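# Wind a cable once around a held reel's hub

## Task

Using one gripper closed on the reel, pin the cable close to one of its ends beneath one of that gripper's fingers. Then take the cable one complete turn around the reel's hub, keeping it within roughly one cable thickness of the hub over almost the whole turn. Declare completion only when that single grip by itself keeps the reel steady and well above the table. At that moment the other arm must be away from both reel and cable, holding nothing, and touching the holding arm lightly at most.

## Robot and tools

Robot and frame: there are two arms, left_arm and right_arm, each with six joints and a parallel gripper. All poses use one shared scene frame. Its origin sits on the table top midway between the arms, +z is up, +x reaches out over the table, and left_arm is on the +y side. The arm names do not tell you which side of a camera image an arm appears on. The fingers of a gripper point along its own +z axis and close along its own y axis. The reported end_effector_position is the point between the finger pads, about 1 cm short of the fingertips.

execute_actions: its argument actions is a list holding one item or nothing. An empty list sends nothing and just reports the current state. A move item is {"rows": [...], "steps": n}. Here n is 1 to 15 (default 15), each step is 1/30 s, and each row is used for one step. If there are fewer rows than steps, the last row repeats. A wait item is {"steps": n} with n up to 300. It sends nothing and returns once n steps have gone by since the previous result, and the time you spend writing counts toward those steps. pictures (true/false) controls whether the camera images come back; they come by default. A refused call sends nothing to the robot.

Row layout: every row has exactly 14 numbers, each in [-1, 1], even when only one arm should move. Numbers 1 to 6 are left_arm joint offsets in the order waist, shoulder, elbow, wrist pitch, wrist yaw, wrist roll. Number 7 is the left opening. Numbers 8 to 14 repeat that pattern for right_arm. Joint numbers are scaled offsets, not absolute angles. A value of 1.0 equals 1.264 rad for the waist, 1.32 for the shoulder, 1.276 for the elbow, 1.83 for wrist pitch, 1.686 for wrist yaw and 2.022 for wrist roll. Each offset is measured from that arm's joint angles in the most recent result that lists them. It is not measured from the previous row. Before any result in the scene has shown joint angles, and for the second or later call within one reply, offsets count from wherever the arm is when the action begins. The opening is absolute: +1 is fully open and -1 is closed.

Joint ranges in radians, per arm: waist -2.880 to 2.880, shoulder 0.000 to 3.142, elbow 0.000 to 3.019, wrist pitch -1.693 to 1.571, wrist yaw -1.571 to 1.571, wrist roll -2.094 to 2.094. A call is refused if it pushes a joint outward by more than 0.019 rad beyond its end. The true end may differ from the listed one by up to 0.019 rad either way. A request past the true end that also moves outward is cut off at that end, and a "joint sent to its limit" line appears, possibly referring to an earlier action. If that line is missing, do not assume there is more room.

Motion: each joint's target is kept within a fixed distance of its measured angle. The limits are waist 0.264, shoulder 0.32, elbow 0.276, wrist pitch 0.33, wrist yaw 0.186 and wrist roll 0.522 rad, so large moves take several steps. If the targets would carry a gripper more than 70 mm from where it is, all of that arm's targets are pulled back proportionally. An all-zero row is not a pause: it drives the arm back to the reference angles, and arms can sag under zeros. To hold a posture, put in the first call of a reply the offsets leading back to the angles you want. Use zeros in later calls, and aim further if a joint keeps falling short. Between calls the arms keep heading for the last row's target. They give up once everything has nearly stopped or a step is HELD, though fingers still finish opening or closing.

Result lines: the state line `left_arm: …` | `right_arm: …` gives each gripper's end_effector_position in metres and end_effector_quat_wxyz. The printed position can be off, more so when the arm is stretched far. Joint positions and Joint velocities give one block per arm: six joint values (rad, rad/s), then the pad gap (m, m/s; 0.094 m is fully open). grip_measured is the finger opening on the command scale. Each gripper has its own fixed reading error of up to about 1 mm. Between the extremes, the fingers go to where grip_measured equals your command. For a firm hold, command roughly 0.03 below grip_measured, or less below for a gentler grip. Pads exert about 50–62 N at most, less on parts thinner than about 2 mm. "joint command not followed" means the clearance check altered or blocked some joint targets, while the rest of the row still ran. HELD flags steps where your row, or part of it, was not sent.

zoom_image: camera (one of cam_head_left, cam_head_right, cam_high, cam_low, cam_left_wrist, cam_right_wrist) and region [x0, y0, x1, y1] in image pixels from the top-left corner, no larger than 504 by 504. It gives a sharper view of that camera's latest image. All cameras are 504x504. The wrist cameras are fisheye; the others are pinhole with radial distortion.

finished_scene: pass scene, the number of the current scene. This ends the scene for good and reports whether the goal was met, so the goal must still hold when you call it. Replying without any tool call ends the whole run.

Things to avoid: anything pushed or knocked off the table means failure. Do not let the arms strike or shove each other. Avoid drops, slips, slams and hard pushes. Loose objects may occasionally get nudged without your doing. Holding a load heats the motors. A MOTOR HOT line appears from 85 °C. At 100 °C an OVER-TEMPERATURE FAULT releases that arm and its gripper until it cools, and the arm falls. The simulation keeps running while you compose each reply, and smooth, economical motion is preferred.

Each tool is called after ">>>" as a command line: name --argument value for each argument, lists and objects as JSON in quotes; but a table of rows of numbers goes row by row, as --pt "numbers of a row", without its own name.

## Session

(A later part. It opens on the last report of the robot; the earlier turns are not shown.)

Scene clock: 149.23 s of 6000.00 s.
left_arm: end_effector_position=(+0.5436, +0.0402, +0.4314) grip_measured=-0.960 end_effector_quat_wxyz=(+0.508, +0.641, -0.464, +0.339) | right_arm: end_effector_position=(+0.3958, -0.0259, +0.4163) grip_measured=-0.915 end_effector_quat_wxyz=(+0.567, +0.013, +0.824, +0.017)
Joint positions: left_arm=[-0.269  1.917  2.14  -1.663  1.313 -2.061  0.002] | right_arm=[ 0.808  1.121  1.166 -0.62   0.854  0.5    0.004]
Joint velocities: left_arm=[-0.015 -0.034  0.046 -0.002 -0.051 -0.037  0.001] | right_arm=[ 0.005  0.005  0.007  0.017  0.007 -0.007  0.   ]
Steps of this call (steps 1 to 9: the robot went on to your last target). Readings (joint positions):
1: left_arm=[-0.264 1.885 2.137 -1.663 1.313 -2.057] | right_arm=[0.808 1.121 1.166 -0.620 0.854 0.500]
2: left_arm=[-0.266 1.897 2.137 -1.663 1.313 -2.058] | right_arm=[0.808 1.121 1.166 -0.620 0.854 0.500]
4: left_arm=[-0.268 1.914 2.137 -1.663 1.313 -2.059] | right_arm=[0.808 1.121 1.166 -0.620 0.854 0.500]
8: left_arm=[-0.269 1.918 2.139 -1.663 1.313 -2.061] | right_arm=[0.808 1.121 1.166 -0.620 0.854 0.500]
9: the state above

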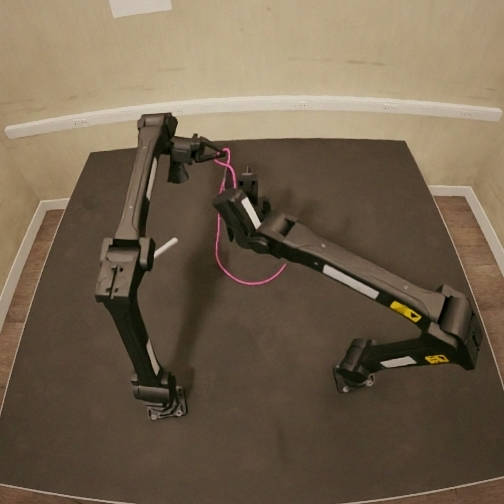

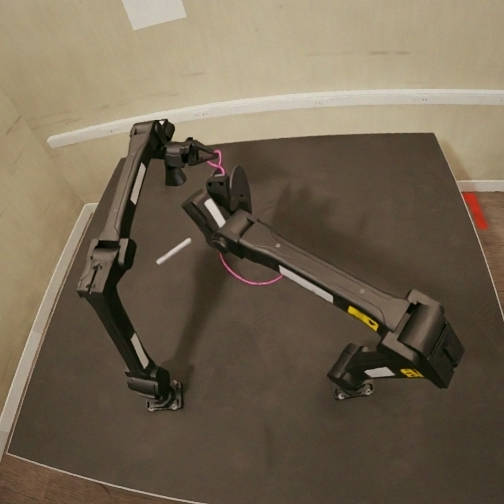

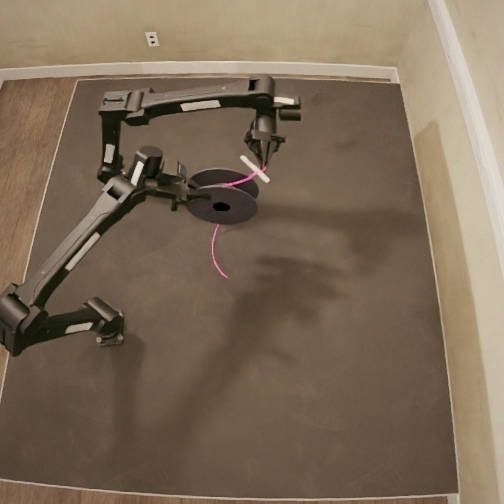

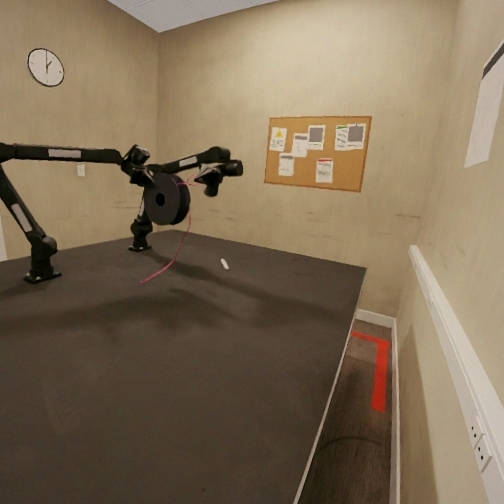

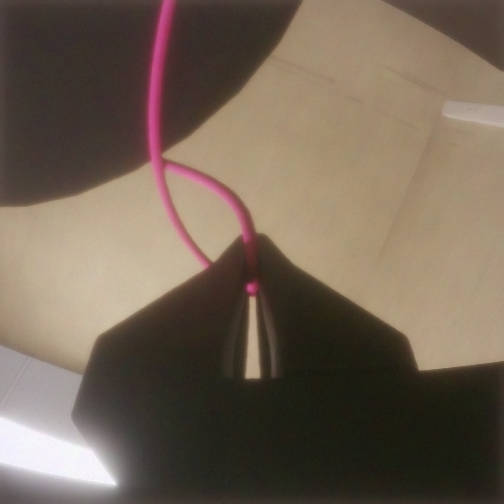

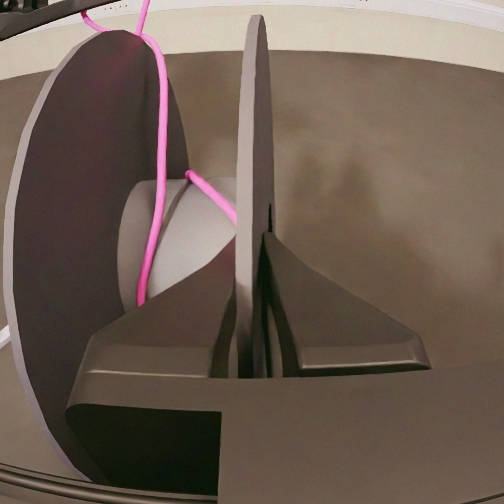

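>>> execute_actions --actions '[{"rows":[[0,0,0.03,0,0,0,-0.95,0,0,0.05,0.013,0.003,0,-0.985],[0,0,0.035,0,0,0,-0.92,0,0,0.05,0.013,0.003,0,-0.985],[0,0.004,0.04,0,0,0,-0.89,0,0,0.05,0.013,0.003,0,-0.985],[-0.001,0.01,0.045,0,0,0,-0.87,0,0,0.05,0.013,0.003,0,-0.985],[-0.002,0.017,0.05,0,0,0,-0.86,0,0,0.05,0.013,0.003,0,-0.985],[-0.003,0.024,0.054,0,0,0,-0.86,0,0,0.05,0.013,0.003,0,-0.985],[-0.004,0.032,0.058,0,0,0,-0.86,0,0,0.05,0.013,0.003,0,-0.985],[-0.006,0.04,0.062,0,0,0,-0.86,0,0,0.05,0.013,0.003,0,-0.985],[-0.007,0.048,0.066,0,0,0,-0.86,0,0,0.05,0.013,0.003,0,-0.985],[-0.008,0.055,0.07,0,0,0,-0.86,0,0,0.05,0.013,0.003,0,-0.985],[-0.009,0.062,0.073,0,0,0,-0.86,0,0,0.05,0.013,0.003,0,-0.985],[-0.01,0.068,0.076,0,0,0,-0.86,0,0,0.05,0.013,0.003,0,-0.985],[-0.011,0.073,0.079,0,0,0,-0.86,0,0,0.05,0.013,0.003,0,-0.985],[-0.012,0.077,0.081,0,0,0,-0.86,0,0,0.05,0.013,0.003,0,-0.985],[-0.013,0.08,0.082,0,0,0,-0.86,0,0,0.05,0.013,0.003,0,-0.985]],"steps":15}]' --pictures false

>>> execute_actions --actions '[{"steps":10}]'

Scene clock: 153.23 s of 6000.00 s.
left_arm: end_effector_position=(+0.5620, +0.0379, +0.4189) grip_measured=-0.861 end_effector_quat_wxyz=(+0.509, +0.641, -0.464, +0.338) | right_arm: end_effector_position=(+0.3958, -0.0259, +0.4163) grip_measured=-0.915 end_effector_quat_wxyz=(+0.567, +0.013, +0.824, +0.017)
Joint positions: left_arm=[-0.271  1.975  2.195 -1.663  1.313 -2.063  0.007] | right_arm=[ 0.808  1.121  1.166 -0.62   0.854  0.5    0.004]
Joint velocities: left_arm=[-0.044  0.269  0.037  0.012 -0.007 -0.022  0.   ] | right_arm=[ 0.005 -0.005  0.002 -0.002 -0.037 -0.051 -0.001]
Steps of this call (steps 1 to 30: the robot went on to your last target; steps 31 to 105: nothing new was sent; steps 106 to 120: all 15 steps of this action). Readings (joint positions):
106: left_arm=[-0.269 1.912 2.143 -1.663 1.313 -2.063] | right_arm=[0.808 1.121 1.166 -0.620 0.854 0.500]
107: left_arm=[-0.269 1.912 2.143 -1.663 1.313 -2.063] | right_arm=[0.808 1.121 1.166 -0.620 0.854 0.500]
109: left_arm=[-0.269 1.912 2.143 -1.663 1.313 -2.063] | right_arm=[0.808 1.121 1.166 -0.620 0.854 0.500]
113: left_arm=[-0.269 1.921 2.160 -1.663 1.313 -2.063] | right_arm=[0.808 1.121 1.166 -0.620 0.854 0.500]
120: the state above

Scene clock: 153.57 s of 6000.00 s.
left_arm: end_effector_position=(+0.5723, +0.0330, +0.3932) grip_measured=-0.861 end_effector_quat_wxyz=(+0.519, +0.648, -0.456, +0.322) | right_arm: end_effector_position=(+0.3958, -0.0259, +0.4163) grip_measured=-0.915 end_effector_quat_wxyz=(+0.567, +0.013, +0.824, +0.017)
Joint positions: left_arm=[-0.277  2.017  2.196 -1.663  1.313 -2.063  0.007] | right_arm=[ 0.808  1.121  1.166 -0.62   0.854  0.5    0.004]
Joint velocities: left_arm=[-0.024 -0.005  0.007 -0.012  0.022  0.022 -0.001] | right_arm=[-0.005  0.005  0.012  0.002 -0.007  0.066 -0.   ]
Steps of this call (steps 1 to 10: the robot went on to your last target). Readings (joint positions):
1: left_arm=[-0.272 1.983 2.196 -1.663 1.313 -2.063] | right_arm=[0.808 1.121 1.166 -0.620 0.854 0.500]
2: left_arm=[-0.273 1.991 2.196 -1.663 1.313 -2.063] | right_arm=[0.808 1.121 1.166 -0.620 0.854 0.500]
4: left_arm=[-0.274 2.005 2.196 -1.663 1.313 -2.063] | right_arm=[0.808 1.121 1.166 -0.620 0.854 0.500]
8: left_arm=[-0.277 2.017 2.196 -1.663 1.313 -2.063] | right_arm=[0.808 1.121 1.166 -0.620 0.854 0.500]
10: the state above

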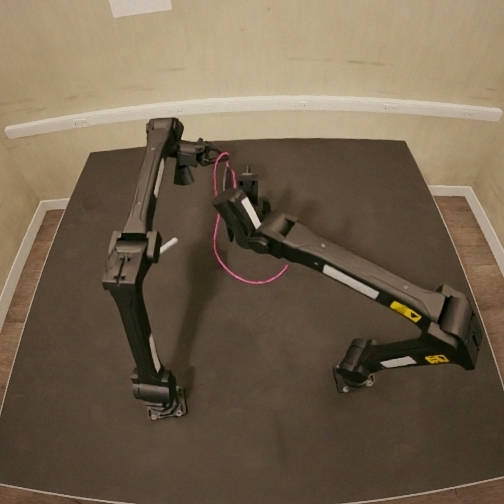

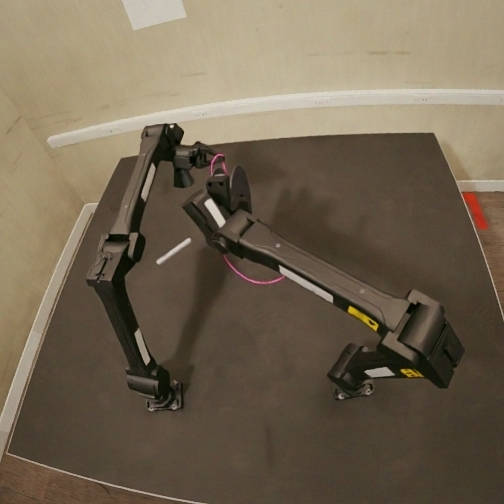

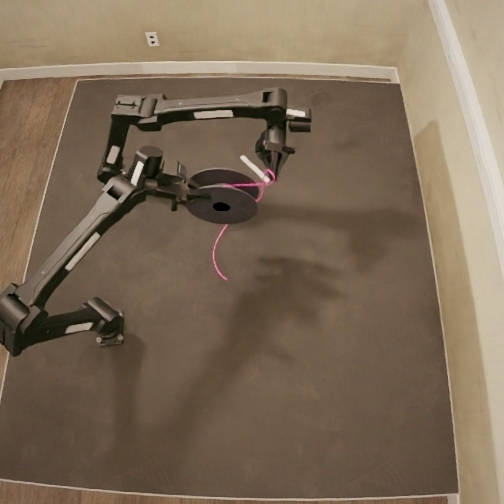

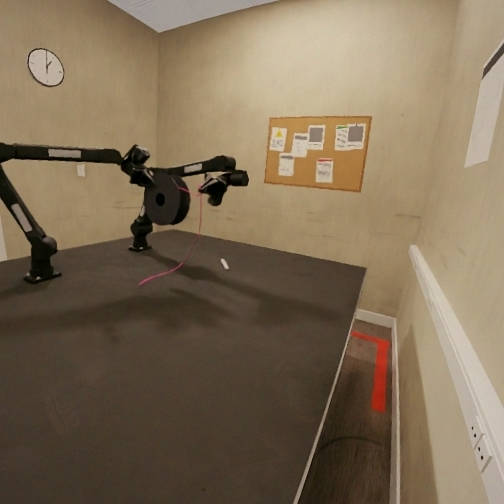

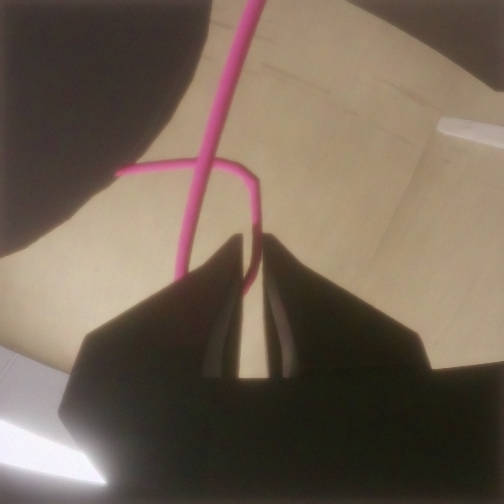

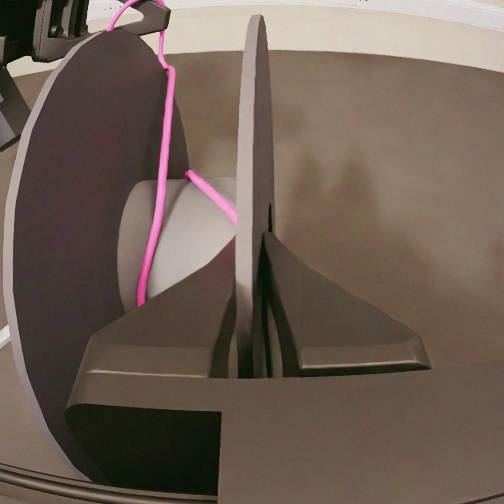

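>>> execute_actions --actions '[{"rows":[[-0.001,0.005,0.0,0,0,0,-0.86,0,0,0.05,0.013,0.003,0,-0.985],[-0.002,0.01,-0.002,0,0,0,-0.86,0,0,0.05,0.013,0.003,0,-0.985],[-0.003,0.014,-0.004,0,0,0,-0.86,0,0,0.05,0.013,0.003,0,-0.985],[-0.004,0.018,-0.007,0,0,0,-0.86,0,0,0.05,0.013,0.003,0,-0.985],[-0.005,0.021,-0.01,0,0,0,-0.86,0,0,0.05,0.013,0.003,0,-0.985],[-0.006,0.024,-0.013,0,0,0,-0.86,0,0,0.05,0.013,0.003,0,-0.985],[-0.007,0.027,-0.016,0,0,0,-0.86,0,0,0.05,0.013,0.003,0,-0.985],[-0.008,0.03,-0.019,0,0,0,-0.86,0,0,0.05,0.013,0.003,0,-0.985],[-0.009,0.033,-0.022,0,0,0,-0.86,0,0,0.05,0.013,0.003,0,-0.985],[-0.01,0.036,-0.025,0,0,0,-0.86,0,0,0.05,0.013,0.003,0,-0.985],[-0.011,0.038,-0.028,0,0,0,-0.86,0,0,0.05,0.013,0.003,0,-0.985],[-0.012,0.04,-0.03,0,0,0,-0.86,0,0,0.05,0.013,0.003,0,-0.985],[-0.013,0.042,-0.032,0,0,0,-0.86,0,0,0.05,0.013,0.003,0,-0.985],[-0.014,0.043,-0.033,0,0,0,-0.86,0,0,0.05,0.013,0.003,0,-0.985],[-0.014,0.044,-0.034,0,0,0,-0.86,0,0,0.05,0.013,0.003,0,-0.985]],"steps":15}]' --pictures false

>>> execute_actions --actions '[{"steps":10}]'

Scene clock: 156.17 s of 6000.00 s.
left_arm: end_effector_position=(+0.5752, +0.0306, +0.3702) grip_measured=-0.861 end_effector_quat_wxyz=(+0.529, +0.655, -0.445, +0.305) | right_arm: end_effector_position=(+0.3958, -0.0259, +0.4163) grip_measured=-0.915 end_effector_quat_wxyz=(+0.567, +0.013, +0.824, +0.017)
Joint positions: left_arm=[-0.281  2.038  2.169 -1.663  1.313 -2.063  0.007] | right_arm=[ 0.808  1.121  1.166 -0.62   0.854  0.5    0.004]
Joint velocities: left_arm=[-0.034  0.151 -0.085 -0.012  0.051  0.037  0.001] | right_arm=[-0.005 -0.005 -0.002  0.007  0.022 -0.037  0.   ]
Steps of this call (steps 1 to 30: the robot went on to your last target; steps 31 to 63: nothing new was sent; steps 64 to 78: all 15 steps of this action). Readings (joint positions):
64: left_arm=[-0.277 2.017 2.197 -1.663 1.313 -2.063] | right_arm=[0.808 1.121 1.166 -0.620 0.854 0.500]
65: left_arm=[-0.277 2.017 2.197 -1.663 1.313 -2.063] | right_arm=[0.808 1.121 1.166 -0.620 0.854 0.500]
67: left_arm=[-0.277 2.017 2.197 -1.663 1.313 -2.063] | right_arm=[0.808 1.121 1.166 -0.620 0.854 0.500]
71: left_arm=[-0.277 2.018 2.192 -1.663 1.313 -2.063] | right_arm=[0.808 1.121 1.166 -0.620 0.854 0.500]
78: the state above

Scene clock: 156.50 s of 6000.00 s.
left_arm: end_effector_position=(+0.5785, +0.0261, +0.3524) grip_measured=-0.861 end_effector_quat_wxyz=(+0.536, +0.659, -0.439, +0.292) | right_arm: end_effector_position=(+0.3958, -0.0259, +0.4163) grip_measured=-0.915 end_effector_quat_wxyz=(+0.567, +0.013, +0.824, +0.017)
Joint positions: left_arm=[-0.287  2.062  2.16  -1.663  1.313 -2.063  0.007] | right_arm=[ 0.808  1.121  1.166 -0.62   0.854  0.5    0.004]
Joint velocities: left_arm=[-0.005 -0.015 -0.022  0.007 -0.037 -0.037 -0.   ] | right_arm=[-0.005 -0.005 -0.007 -0.017  0.022 -0.022 -0.   ]
Steps of this call (steps 1 to 10: the robot went on to your last target). Readings (joint positions):
1: left_arm=[-0.282 2.042 2.166 -1.663 1.313 -2.063] | right_arm=[0.808 1.121 1.166 -0.620 0.854 0.500]
2: left_arm=[-0.283 2.047 2.164 -1.663 1.313 -2.063] | right_arm=[0.808 1.121 1.166 -0.620 0.854 0.500]
4: left_arm=[-0.285 2.055 2.162 -1.663 1.313 -2.063] | right_arm=[0.808 1.121 1.166 -0.620 0.854 0.500]
8: left_arm=[-0.287 2.062 2.160 -1.663 1.313 -2.063] | right_arm=[0.808 1.121 1.166 -0.620 0.854 0.500]
10: the state above

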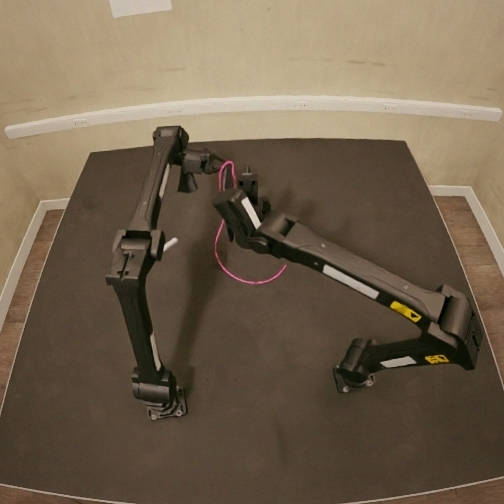

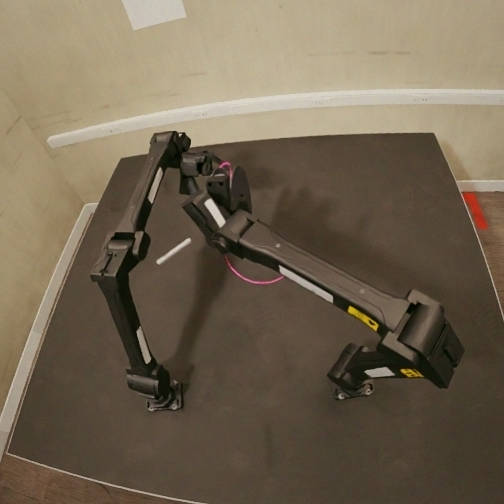

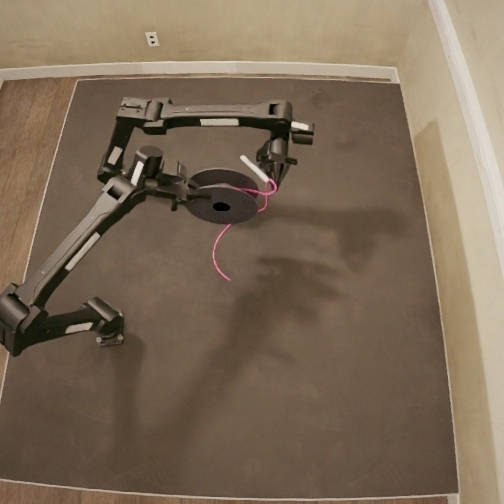

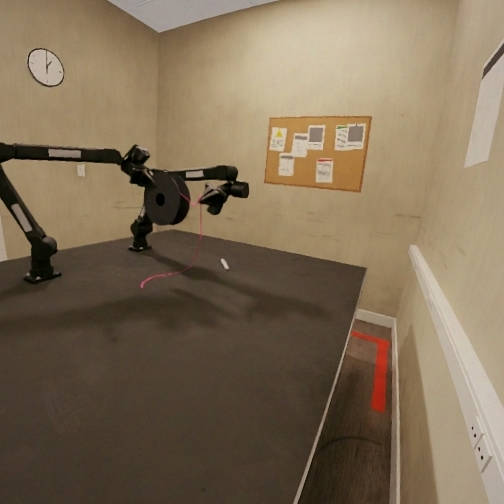

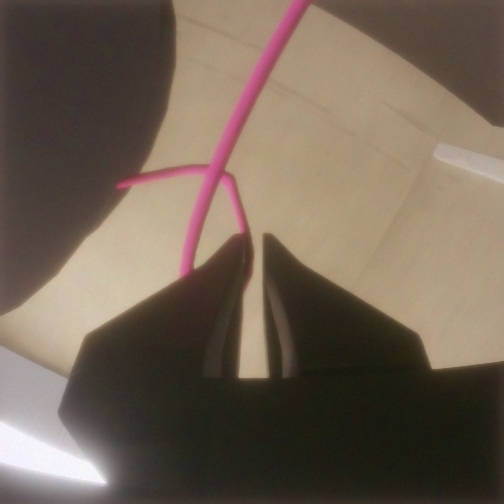

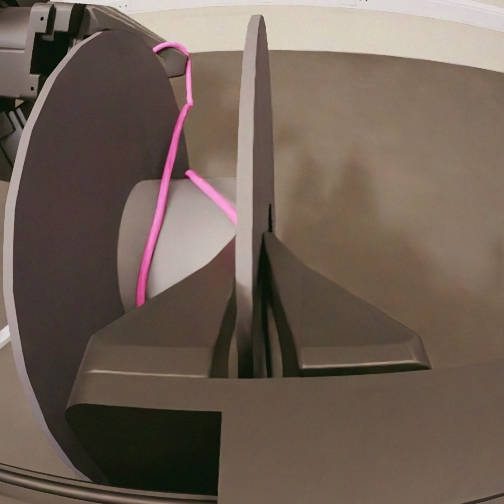

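>>> execute_actions --actions '[{"rows":[[-0.003,0.007,-0.003,0,0,0,-0.86,0,0,0.05,0.013,0.003,0,-0.985],[-0.005,0.013,-0.008,0,0,0,-0.86,0,0,0.05,0.013,0.003,0,-0.985],[-0.007,0.018,-0.014,0,0,0,-0.86,0,0,0.05,0.013,0.003,0,-0.985],[-0.009,0.022,-0.02,0,0,0,-0.86,0,0,0.05,0.013,0.003,0,-0.985],[-0.01,0.026,-0.027,0,0,0,-0.86,0,0,0.05,0.013,0.003,0,-0.985],[-0.011,0.03,-0.034,0,0,0,-0.86,0,0,0.05,0.013,0.003,0,-0.985],[-0.012,0.033,-0.04,0,0,0,-0.86,0,0,0.05,0.013,0.003,0,-0.985],[-0.013,0.036,-0.047,0,0,0,-0.86,0,0,0.05,0.013,0.003,0,-0.985],[-0.014,0.039,-0.053,0,0,0,-0.86,0,0,0.05,0.013,0.003,0,-0.985],[-0.015,0.042,-0.06,0,0,0,-0.86,0,0,0.05,0.013,0.003,0,-0.985],[-0.016,0.045,-0.066,0,0,0,-0.86,0,0,0.05,0.013,0.003,0,-0.985],[-0.017,0.047,-0.071,0,0,0,-0.86,0,0,0.05,0.013,0.003,0,-0.985],[-0.017,0.049,-0.076,0,0,0,-0.86,0,0,0.05,0.013,0.003,0,-0.985],[-0.018,0.051,-0.08,0,0,0,-0.86,0,0,0.05,0.013,0.003,0,-0.985],[-0.018,0.052,-0.082,0,0,0,-0.86,0,0,0.05,0.013,0.003,0,-0.985]],"steps":15}]' --pictures false

>>> execute_actions --actions '[{"steps":10}]'

Scene clock: 158.93 s of 6000.00 s.
left_arm: end_effector_position=(+0.5734, +0.0192, +0.3007) grip_measured=-0.861 end_effector_quat_wxyz=(+0.559, +0.676, -0.413, +0.247) | right_arm: end_effector_position=(+0.3958, -0.0259, +0.4163) grip_measured=-0.915 end_effector_quat_wxyz=(+0.567, +0.013, +0.824, +0.017)
Joint positions: left_arm=[-0.298  2.093  2.075 -1.663  1.313 -2.063  0.007] | right_arm=[ 0.808  1.121  1.166 -0.62   0.854  0.5    0.004]
Joint velocities: left_arm=[-0.063  0.181 -0.173 -0.007 -0.007 -0.022  0.001] | right_arm=[-0.024  0.005  0.007 -0.012 -0.051 -0.022 -0.001]
Steps of this call (steps 1 to 30: the robot went on to your last target; steps 31 to 58: nothing new was sent; steps 59 to 73: all 15 steps of this action). Readings (joint positions):
59: left_arm=[-0.287 2.062 2.160 -1.663 1.313 -2.063] | right_arm=[0.808 1.121 1.166 -0.620 0.854 0.500]
60: left_arm=[-0.287 2.062 2.160 -1.663 1.313 -2.063] | right_arm=[0.808 1.121 1.166 -0.620 0.854 0.500]
62: left_arm=[-0.287 2.062 2.156 -1.663 1.313 -2.063] | right_arm=[0.808 1.121 1.166 -0.620 0.854 0.500]
66: left_arm=[-0.289 2.063 2.130 -1.663 1.313 -2.063] | right_arm=[0.808 1.121 1.166 -0.620 0.854 0.500]
73: the state above

Scene clock: 159.27 s of 6000.00 s.
left_arm: end_effector_position=(+0.5750, +0.0159, +0.2785) grip_measured=-0.861 end_effector_quat_wxyz=(+0.566, +0.681, -0.403, +0.231) | right_arm: end_effector_position=(+0.3958, -0.0259, +0.4163) grip_measured=-0.915 end_effector_quat_wxyz=(+0.567, +0.013, +0.824, +0.017)
Joint positions: left_arm=[-0.303  2.121  2.062 -1.663  1.313 -2.063  0.007] | right_arm=[ 0.808  1.121  1.166 -0.62   0.854  0.5    0.004]
Joint velocities: left_arm=[ 0.005  0.005  0.012  0.017 -0.022 -0.007 -0.   ] | right_arm=[-0.005 -0.015 -0.002 -0.002 -0.007 -0.037 -0.001]
Steps of this call (steps 1 to 10: the robot went on to your last target). Readings (joint positions):
1: left_arm=[-0.300 2.099 2.070 -1.663 1.313 -2.063] | right_arm=[0.808 1.121 1.166 -0.620 0.854 0.500]
2: left_arm=[-0.302 2.105 2.067 -1.663 1.313 -2.063] | right_arm=[0.808 1.121 1.166 -0.620 0.854 0.500]
4: left_arm=[-0.303 2.115 2.063 -1.663 1.313 -2.063] | right_arm=[0.808 1.121 1.166 -0.620 0.854 0.500]
8: left_arm=[-0.303 2.121 2.062 -1.663 1.313 -2.063] | right_arm=[0.808 1.121 1.166 -0.620 0.854 0.500]
10: the state above

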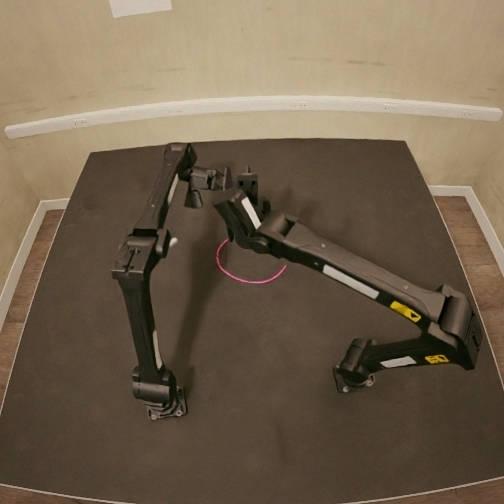

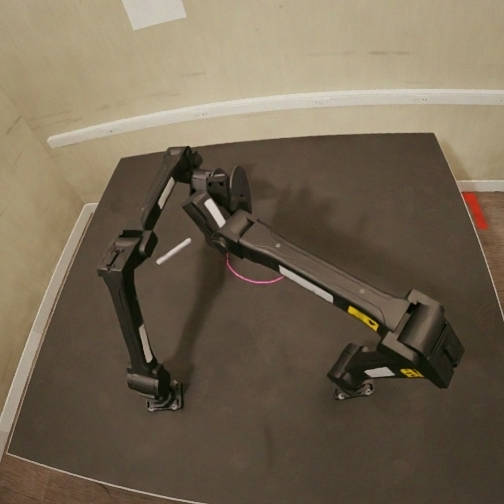

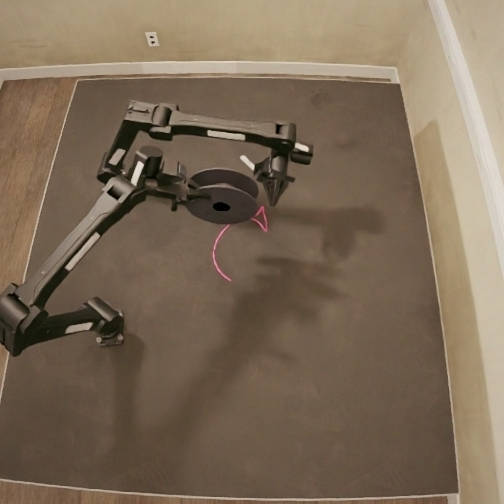

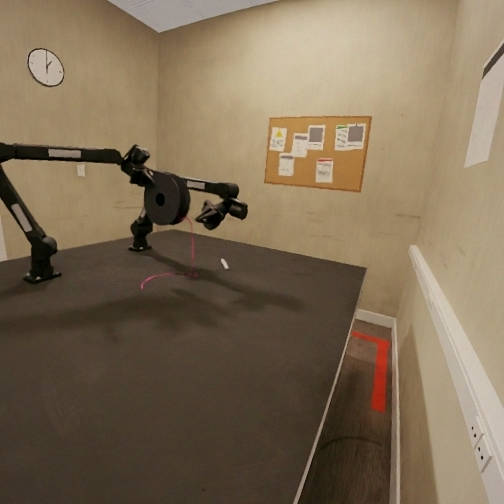

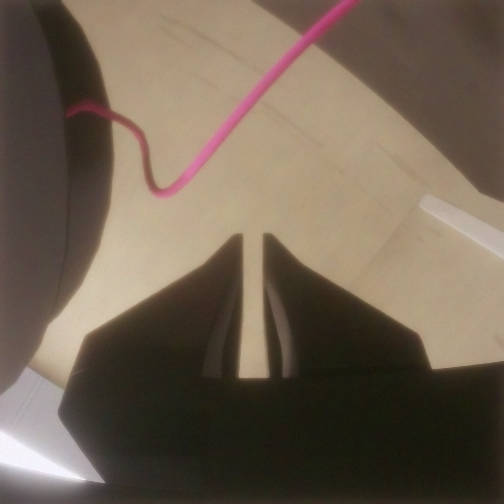

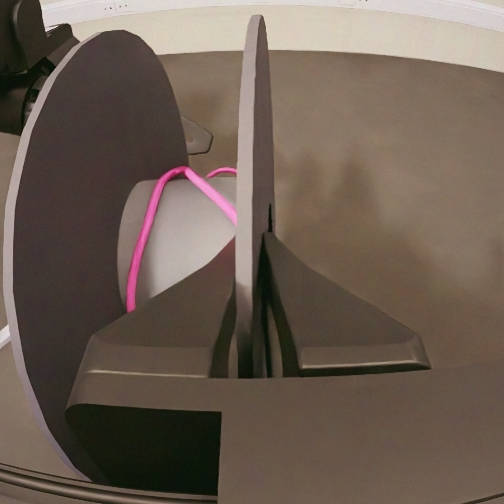

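>>> execute_actions --actions '[{"rows":[[0.006,0,0.01,0,0,0,-0.86,0,0,0.05,0.013,0.003,0,-0.985],[0.015,0,0.01,0,0,0,-0.86,0,0,0.05,0.013,0.003,0,-0.985],[0.026,0,0.01,0,0,0,-0.86,0,0,0.05,0.013,0.003,0,-0.985],[0.038,0,0.01,0,0,0,-0.86,0,0,0.05,0.013,0.003,0,-0.985],[0.05,0,0.01,0,0,0,-0.86,0,0,0.05,0.013,0.003,0,-0.985],[0.062,0,0.01,0,0,0,-0.86,0,0,0.05,0.013,0.003,0,-0.985],[0.074,0,0.01,0,0,0,-0.86,0,0,0.05,0.013,0.003,0,-0.985],[0.086,0,0.01,0,0,0,-0.8,0,0,0.05,0.013,0.003,0,-0.985],[0.098,0,0.01,0,0,0,-0.7,0,0,0.05,0.013,0.003,0,-0.985],[0.11,0,0.01,0,0,0,-0.55,0,0,0.05,0.013,0.003,0,-0.985],[0.12,0,0.01,0,0,0,-0.4,0,0,0.05,0.013,0.003,0,-0.985],[0.13,0,0.01,0,0,0,-0.25,0,0,0.05,0.013,0.003,0,-0.985],[0.139,0,0.01,0,0,0,-0.1,0,0,0.05,0.013,0.003,0,-0.985],[0.146,0,0.01,0,0,0,0.0,0,0,0.05,0.013,0.003,0,-0.985],[0.15,0,0.01,0,0,0,0.1,0,0,0.05,0.013,0.003,0,-0.985]],"steps":15}]' --pictures false

>>> execute_actions --actions '[{"steps":12}]'

>>> zoom_image --camera "cam_right_wrist" --region '[90, 130, 290, 330]'

>>> zoom_image --camera "cam_low" --region '[120, 150, 230, 260]'

Scene clock: 161.27 s of 6000.00 s.
left_arm: end_effector_position=(+0.6056, +0.1232, +0.2785) grip_measured=+0.052 end_effector_quat_wxyz=(+0.545, +0.712, -0.344, +0.278) | right_arm: end_effector_position=(+0.3958, -0.0259, +0.4163) grip_measured=-0.915 end_effector_quat_wxyz=(+0.567, +0.013, +0.824, +0.017)
Joint positions: left_arm=[-0.135  2.121  2.062 -1.663  1.313 -2.063  0.049] | right_arm=[ 0.808  1.121  1.166 -0.62   0.854  0.5    0.004]
Joint velocities: left_arm=[ 0.581 -0.015  0.012  0.007 -0.022 -0.051  0.093] | right_arm=[-0.005 -0.005  0.027 -0.002 -0.007  0.037 -0.001]
Steps of this call (steps 1 to 30: the robot went on to your last target; steps 31 to 45: nothing new was sent; steps 46 to 60: all 15 steps of this action). Readings (joint positions):
46: left_arm=[-0.303 2.121 2.062 -1.663 1.313 -2.063] | right_arm=[0.808 1.121 1.166 -0.620 0.854 0.500]
47: left_arm=[-0.303 2.121 2.062 -1.663 1.313 -2.063] | right_arm=[0.808 1.121 1.166 -0.620 0.854 0.500]
49: left_arm=[-0.299 2.121 2.062 -1.663 1.313 -2.063] | right_arm=[0.808 1.121 1.166 -0.620 0.854 0.500]
53: left_arm=[-0.266 2.121 2.062 -1.663 1.313 -2.063] | right_arm=[0.808 1.121 1.166 -0.620 0.854 0.500]
60: the state above

Scene clock: 161.67 s of 6000.00 s.
left_arm: end_effector_position=(+0.6097, +0.1466, +0.2785) grip_measured=+0.099 end_effector_quat_wxyz=(+0.540, +0.718, -0.332, +0.288) | right_arm: end_effector_position=(+0.3958, -0.0259, +0.4163) grip_measured=-0.915 end_effector_quat_wxyz=(+0.567, +0.013, +0.824, +0.017)
Joint positions: left_arm=[-0.099  2.121  2.062 -1.663  1.313 -2.063  0.052] | right_arm=[ 0.808  1.121  1.166 -0.62   0.854  0.5    0.004]
Joint velocities: left_arm=[-0.161 -0.005  0.012 -0.007  0.022 -0.037  0.001] | right_arm=[ 0.005 -0.005 -0.002 -0.017  0.022  0.037 -0.001]
Steps of this call (steps 1 to 12: the robot went on to your last target). Readings (joint positions):
1: left_arm=[-0.117 2.121 2.062 -1.663 1.313 -2.063] | right_arm=[0.808 1.121 1.166 -0.620 0.854 0.500]
2: left_arm=[-0.101 2.121 2.062 -1.663 1.313 -2.063] | right_arm=[0.808 1.121 1.166 -0.620 0.854 0.500]
4: left_arm=[-0.081 2.121 2.062 -1.663 1.313 -2.063] | right_arm=[0.808 1.121 1.166 -0.620 0.854 0.500]
8: left_arm=[-0.080 2.121 2.062 -1.663 1.313 -2.063] | right_arm=[0.808 1.121 1.166 -0.620 0.854 0.500]
12: the state above

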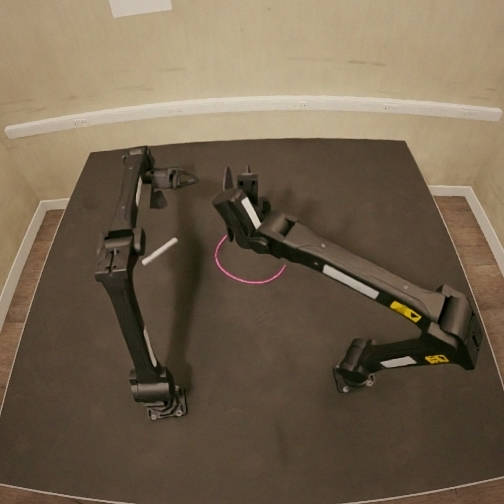

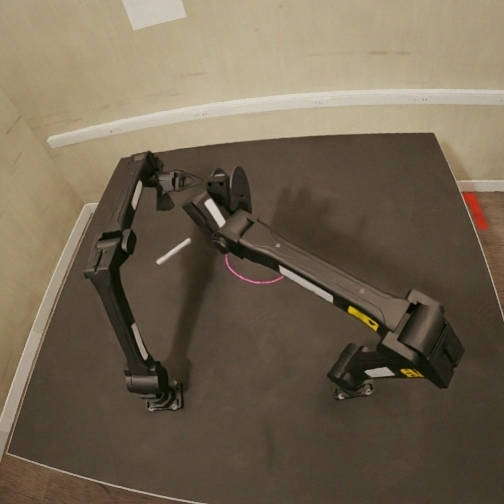

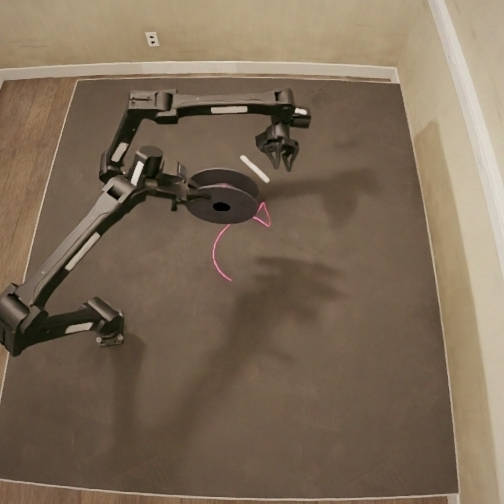

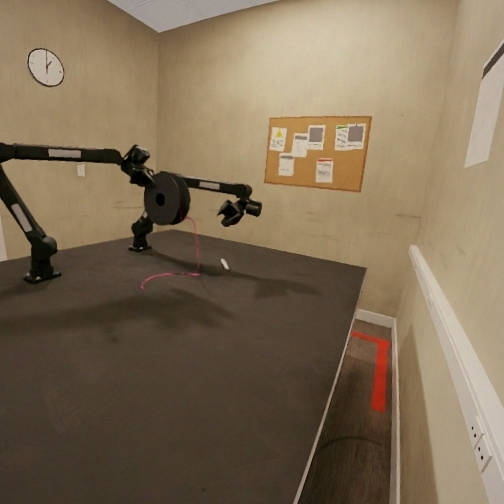

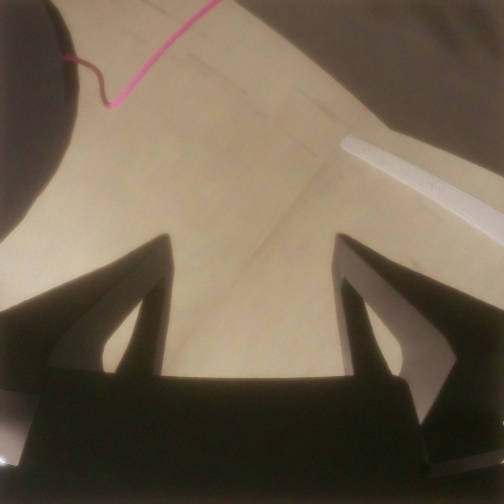

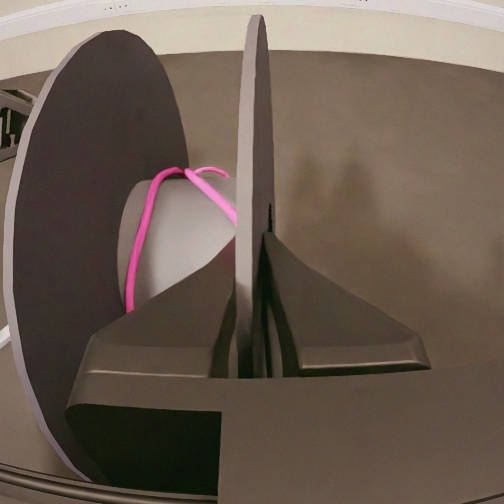

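Region (90, 130, 290, 330) of cam_right_wrist's 504x504 image, scaled by 2.520, with more detail than that image has.

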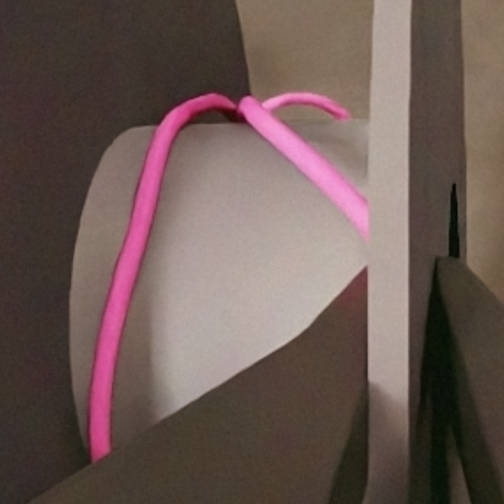

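Region (120, 150, 230, 260) of cam_low's 504x504 image, scaled by 4.582, with more detail than that image has.

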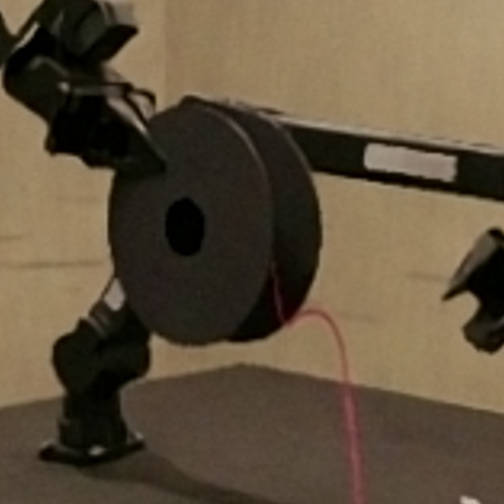

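>>> execute_actions --actions '[]'

Scene clock: 163.47 s of 6000.00 s.
left_arm: end_effector_position=(+0.6079, +0.1359, +0.2785) grip_measured=+0.099 end_effector_quat_wxyz=(+0.542, +0.716, -0.338, +0.283) | right_arm: end_effector_position=(+0.3958, -0.0259, +0.4163) grip_measured=-0.915 end_effector_quat_wxyz=(+0.567, +0.013, +0.824, +0.017)
Joint positions: left_arm=[-0.115  2.121  2.062 -1.663  1.313 -2.063  0.052] | right_arm=[ 0.808  1.121  1.166 -0.62   0.854  0.5    0.004]
Joint velocities: left_arm=[-0.005 -0.005 -0.002  0.007 -0.066  0.022 -0.001] | right_arm=[ 0.005 -0.005 -0.002  0.007 -0.007  0.022 -0.001]
Steps of this call (steps 1 to 30: the robot went on to your last target; steps 31 to 54: nothing new was sent). Readings (joint positions):
1: left_arm=[-0.104 2.121 2.062 -1.663 1.313 -2.063] | right_arm=[0.808 1.121 1.166 -0.620 0.854 0.500]
2: left_arm=[-0.108 2.121 2.062 -1.663 1.313 -2.063] | right_arm=[0.808 1.121 1.166 -0.620 0.854 0.500]
4: left_arm=[-0.114 2.121 2.062 -1.663 1.313 -2.063] | right_arm=[0.808 1.121 1.166 -0.620 0.854 0.500]
8: left_arm=[-0.115 2.121 2.062 -1.663 1.313 -2.063] | right_arm=[0.808 1.121 1.166 -0.620 0.854 0.500]
54: the state above
All arms were judged still, so your last target was given up. Only a new action makes them travel on or press farther. Fingers that are still opening or closing keep moving.

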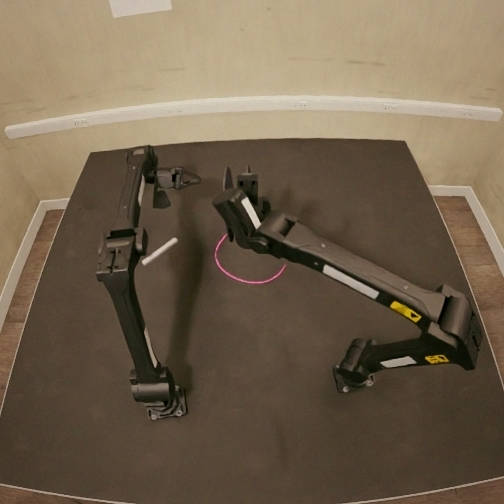

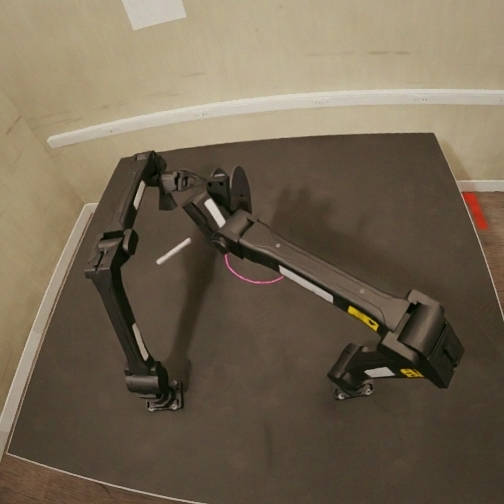

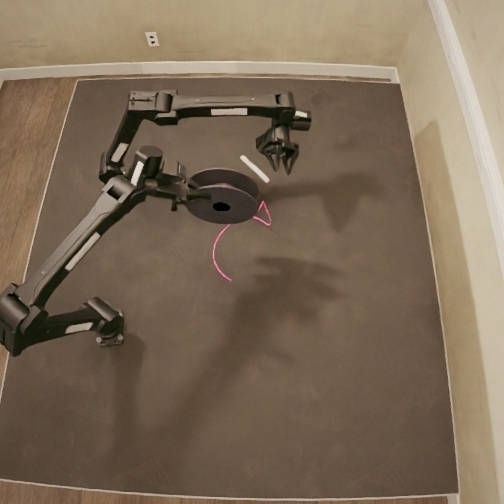

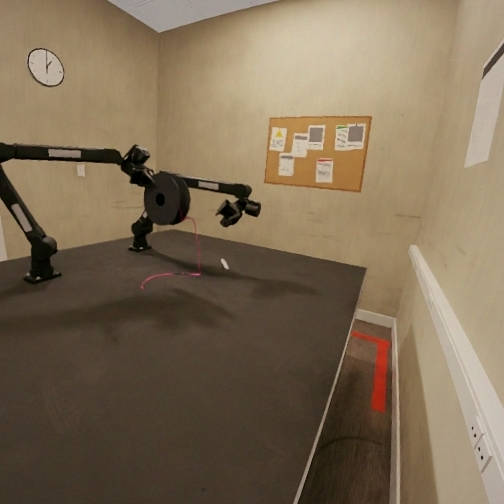

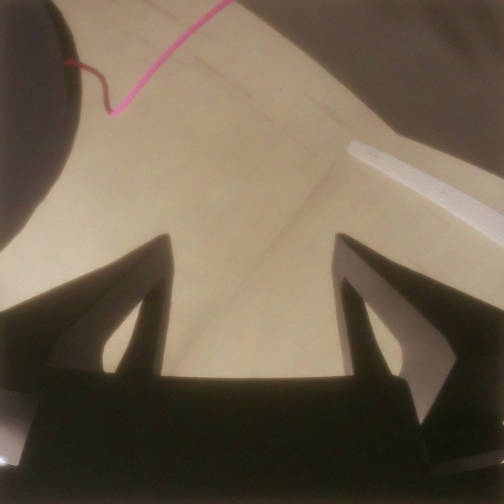

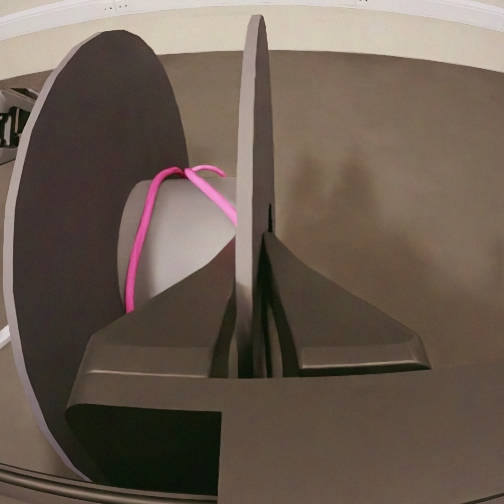

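>>> zoom_image --camera "cam_right_wrist" --region '[190, 190, 310, 390]'

>>> zoom_image --camera "cam_high" --region '[170, 155, 270, 235]'

Region (190, 190, 310, 390) of cam_right_wrist's 504x504 image, scaled by 2.520, with more detail than that image has; it fills the left 302 columns of this view, and the rest is white.

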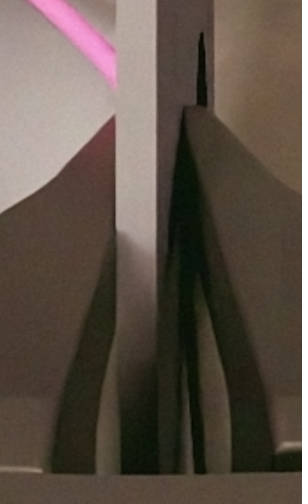

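Region (170, 155, 270, 235) of cam_high's 504x504 image, scaled by 5.040, with more detail than that image has; it fills the top 403 rows of this view, and the rest is white.

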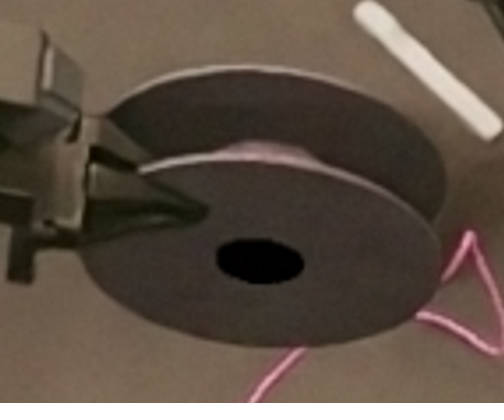

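>>> execute_actions --actions '[{"rows":[[0,-0.012,0.005,0,0,0.03,0.1,0,0,0.05,0.013,0.003,0,-0.985],[0,-0.03,0.0,0,0,0.07,0.1,0,0,0.05,0.013,0.003,0,-0.985],[0,-0.052,-0.008,0,0,0.12,0.1,0,0,0.05,0.013,0.003,0,-0.985],[0,-0.076,-0.018,0,0,0.18,0.1,0,0,0.05,0.013,0.003,0,-0.985],[0,-0.1,-0.028,0,0,0.25,0.1,0,0,0.05,0.013,0.003,0,-0.985],[0,-0.125,-0.038,0,0,0.33,0.1,0,0,0.05,0.013,0.003,0,-0.985],[0,-0.15,-0.048,0,0,0.42,0.1,0,0,0.05,0.013,0.003,0,-0.985],[0,-0.175,-0.058,0,0,0.52,0.1,0,0,0.05,0.013,0.003,0,-0.985],[0,-0.2,-0.068,0,0,0.62,0.1,0,0,0.05,0.013,0.003,0,-0.985],[0,-0.222,-0.078,0,0,0.72,0.1,0,0,0.05,0.013,0.003,0,-0.985],[0,-0.242,-0.086,0,0,0.82,0.1,0,0,0.05,0.013,0.003,0,-0.985],[0,-0.26,-0.093,0,0,0.9,0.1,0,0,0.05,0.013,0.003,0,-0.985],[0,-0.275,-0.099,0,0,1.0,0.1,0,0,0.05,0.013,0.003,0,-0.985],[0,-0.287,-0.104,0,0,1.0,0.1,0,0,0.05,0.013,0.003,0,-0.985],[0,-0.295,-0.108,0,0,1.0,0.1,0,0,0.05,0.013,0.003,0,-0.985]],"steps":15}]' --pictures false

>>> execute_actions --actions '[{"steps":8}]' --pictures false

Scene clock: 169.33 s of 6000.00 s.
left_arm: end_effector_position=(+0.5258, +0.1292, +0.4209) grip_measured=+0.099 end_effector_quat_wxyz=(-0.272, -0.419, +0.672, -0.546) | right_arm: end_effector_position=(+0.3958, -0.0259, +0.4163) grip_measured=-0.915 end_effector_quat_wxyz=(+0.567, +0.013, +0.824, +0.017)
Joint positions: left_arm=[-0.115  1.802  1.947 -1.663  1.313 -1.074  0.052] | right_arm=[ 0.808  1.121  1.166 -0.62   0.854  0.5    0.004]
Joint velocities: left_arm=[-0.015 -1.109 -0.208  0.012 -0.022  2.762 -0.   ] | right_arm=[-0.015 -0.015 -0.012  0.012 -0.037 -0.037  0.001]
Steps of this call (steps 1 to 161: nothing new was sent; steps 162 to 176: all 15 steps of this action). Readings (joint positions):
162: left_arm=[-0.115 2.121 2.062 -1.663 1.313 -2.054] | right_arm=[0.808 1.121 1.166 -0.620 0.854 0.500]
163: left_arm=[-0.115 2.119 2.062 -1.663 1.313 -2.033] | right_arm=[0.808 1.121 1.166 -0.620 0.854 0.500]
165: left_arm=[-0.115 2.108 2.055 -1.663 1.313 -1.941] | right_arm=[0.808 1.121 1.166 -0.620 0.854 0.500]
169: left_arm=[-0.115 2.032 2.011 -1.663 1.313 -1.637] | right_arm=[0.808 1.121 1.166 -0.620 0.854 0.500]
176: the state above

Scene clock: 169.60 s of 6000.00 s.
left_arm: end_effector_position=(+0.4773, +0.1253, +0.4951) grip_measured=+0.099 end_effector_quat_wxyz=(+0.004, -0.098, +0.784, -0.613) | right_arm: end_effector_position=(+0.3958, -0.0259, +0.4163) grip_measured=-0.915 end_effector_quat_wxyz=(+0.567, +0.013, +0.824, +0.017)
Joint positions: left_arm=[-0.115  1.654  1.942 -1.663  1.314 -0.319  0.052] | right_arm=[ 0.808  1.121  1.166 -0.62   0.854  0.5    0.004]
Joint velocities: left_arm=[-0.015 -0.005  0.002 -0.002  0.022  1.868 -0.001] | right_arm=[-0.005 -0.024 -0.012 -0.002  0.022 -0.051 -0.001]
Steps of this call (steps 1 to 8: the robot went on to your last target). Readings (joint positions):
1: left_arm=[-0.115 1.767 1.942 -1.663 1.313 -0.974] | right_arm=[0.808 1.121 1.166 -0.620 0.854 0.500]
2: left_arm=[-0.115 1.737 1.942 -1.663 1.313 -0.874] | right_arm=[0.808 1.121 1.166 -0.620 0.854 0.500]
4: left_arm=[-0.115 1.687 1.942 -1.663 1.313 -0.674] | right_arm=[0.808 1.121 1.166 -0.620 0.854 0.500]
8: the state above


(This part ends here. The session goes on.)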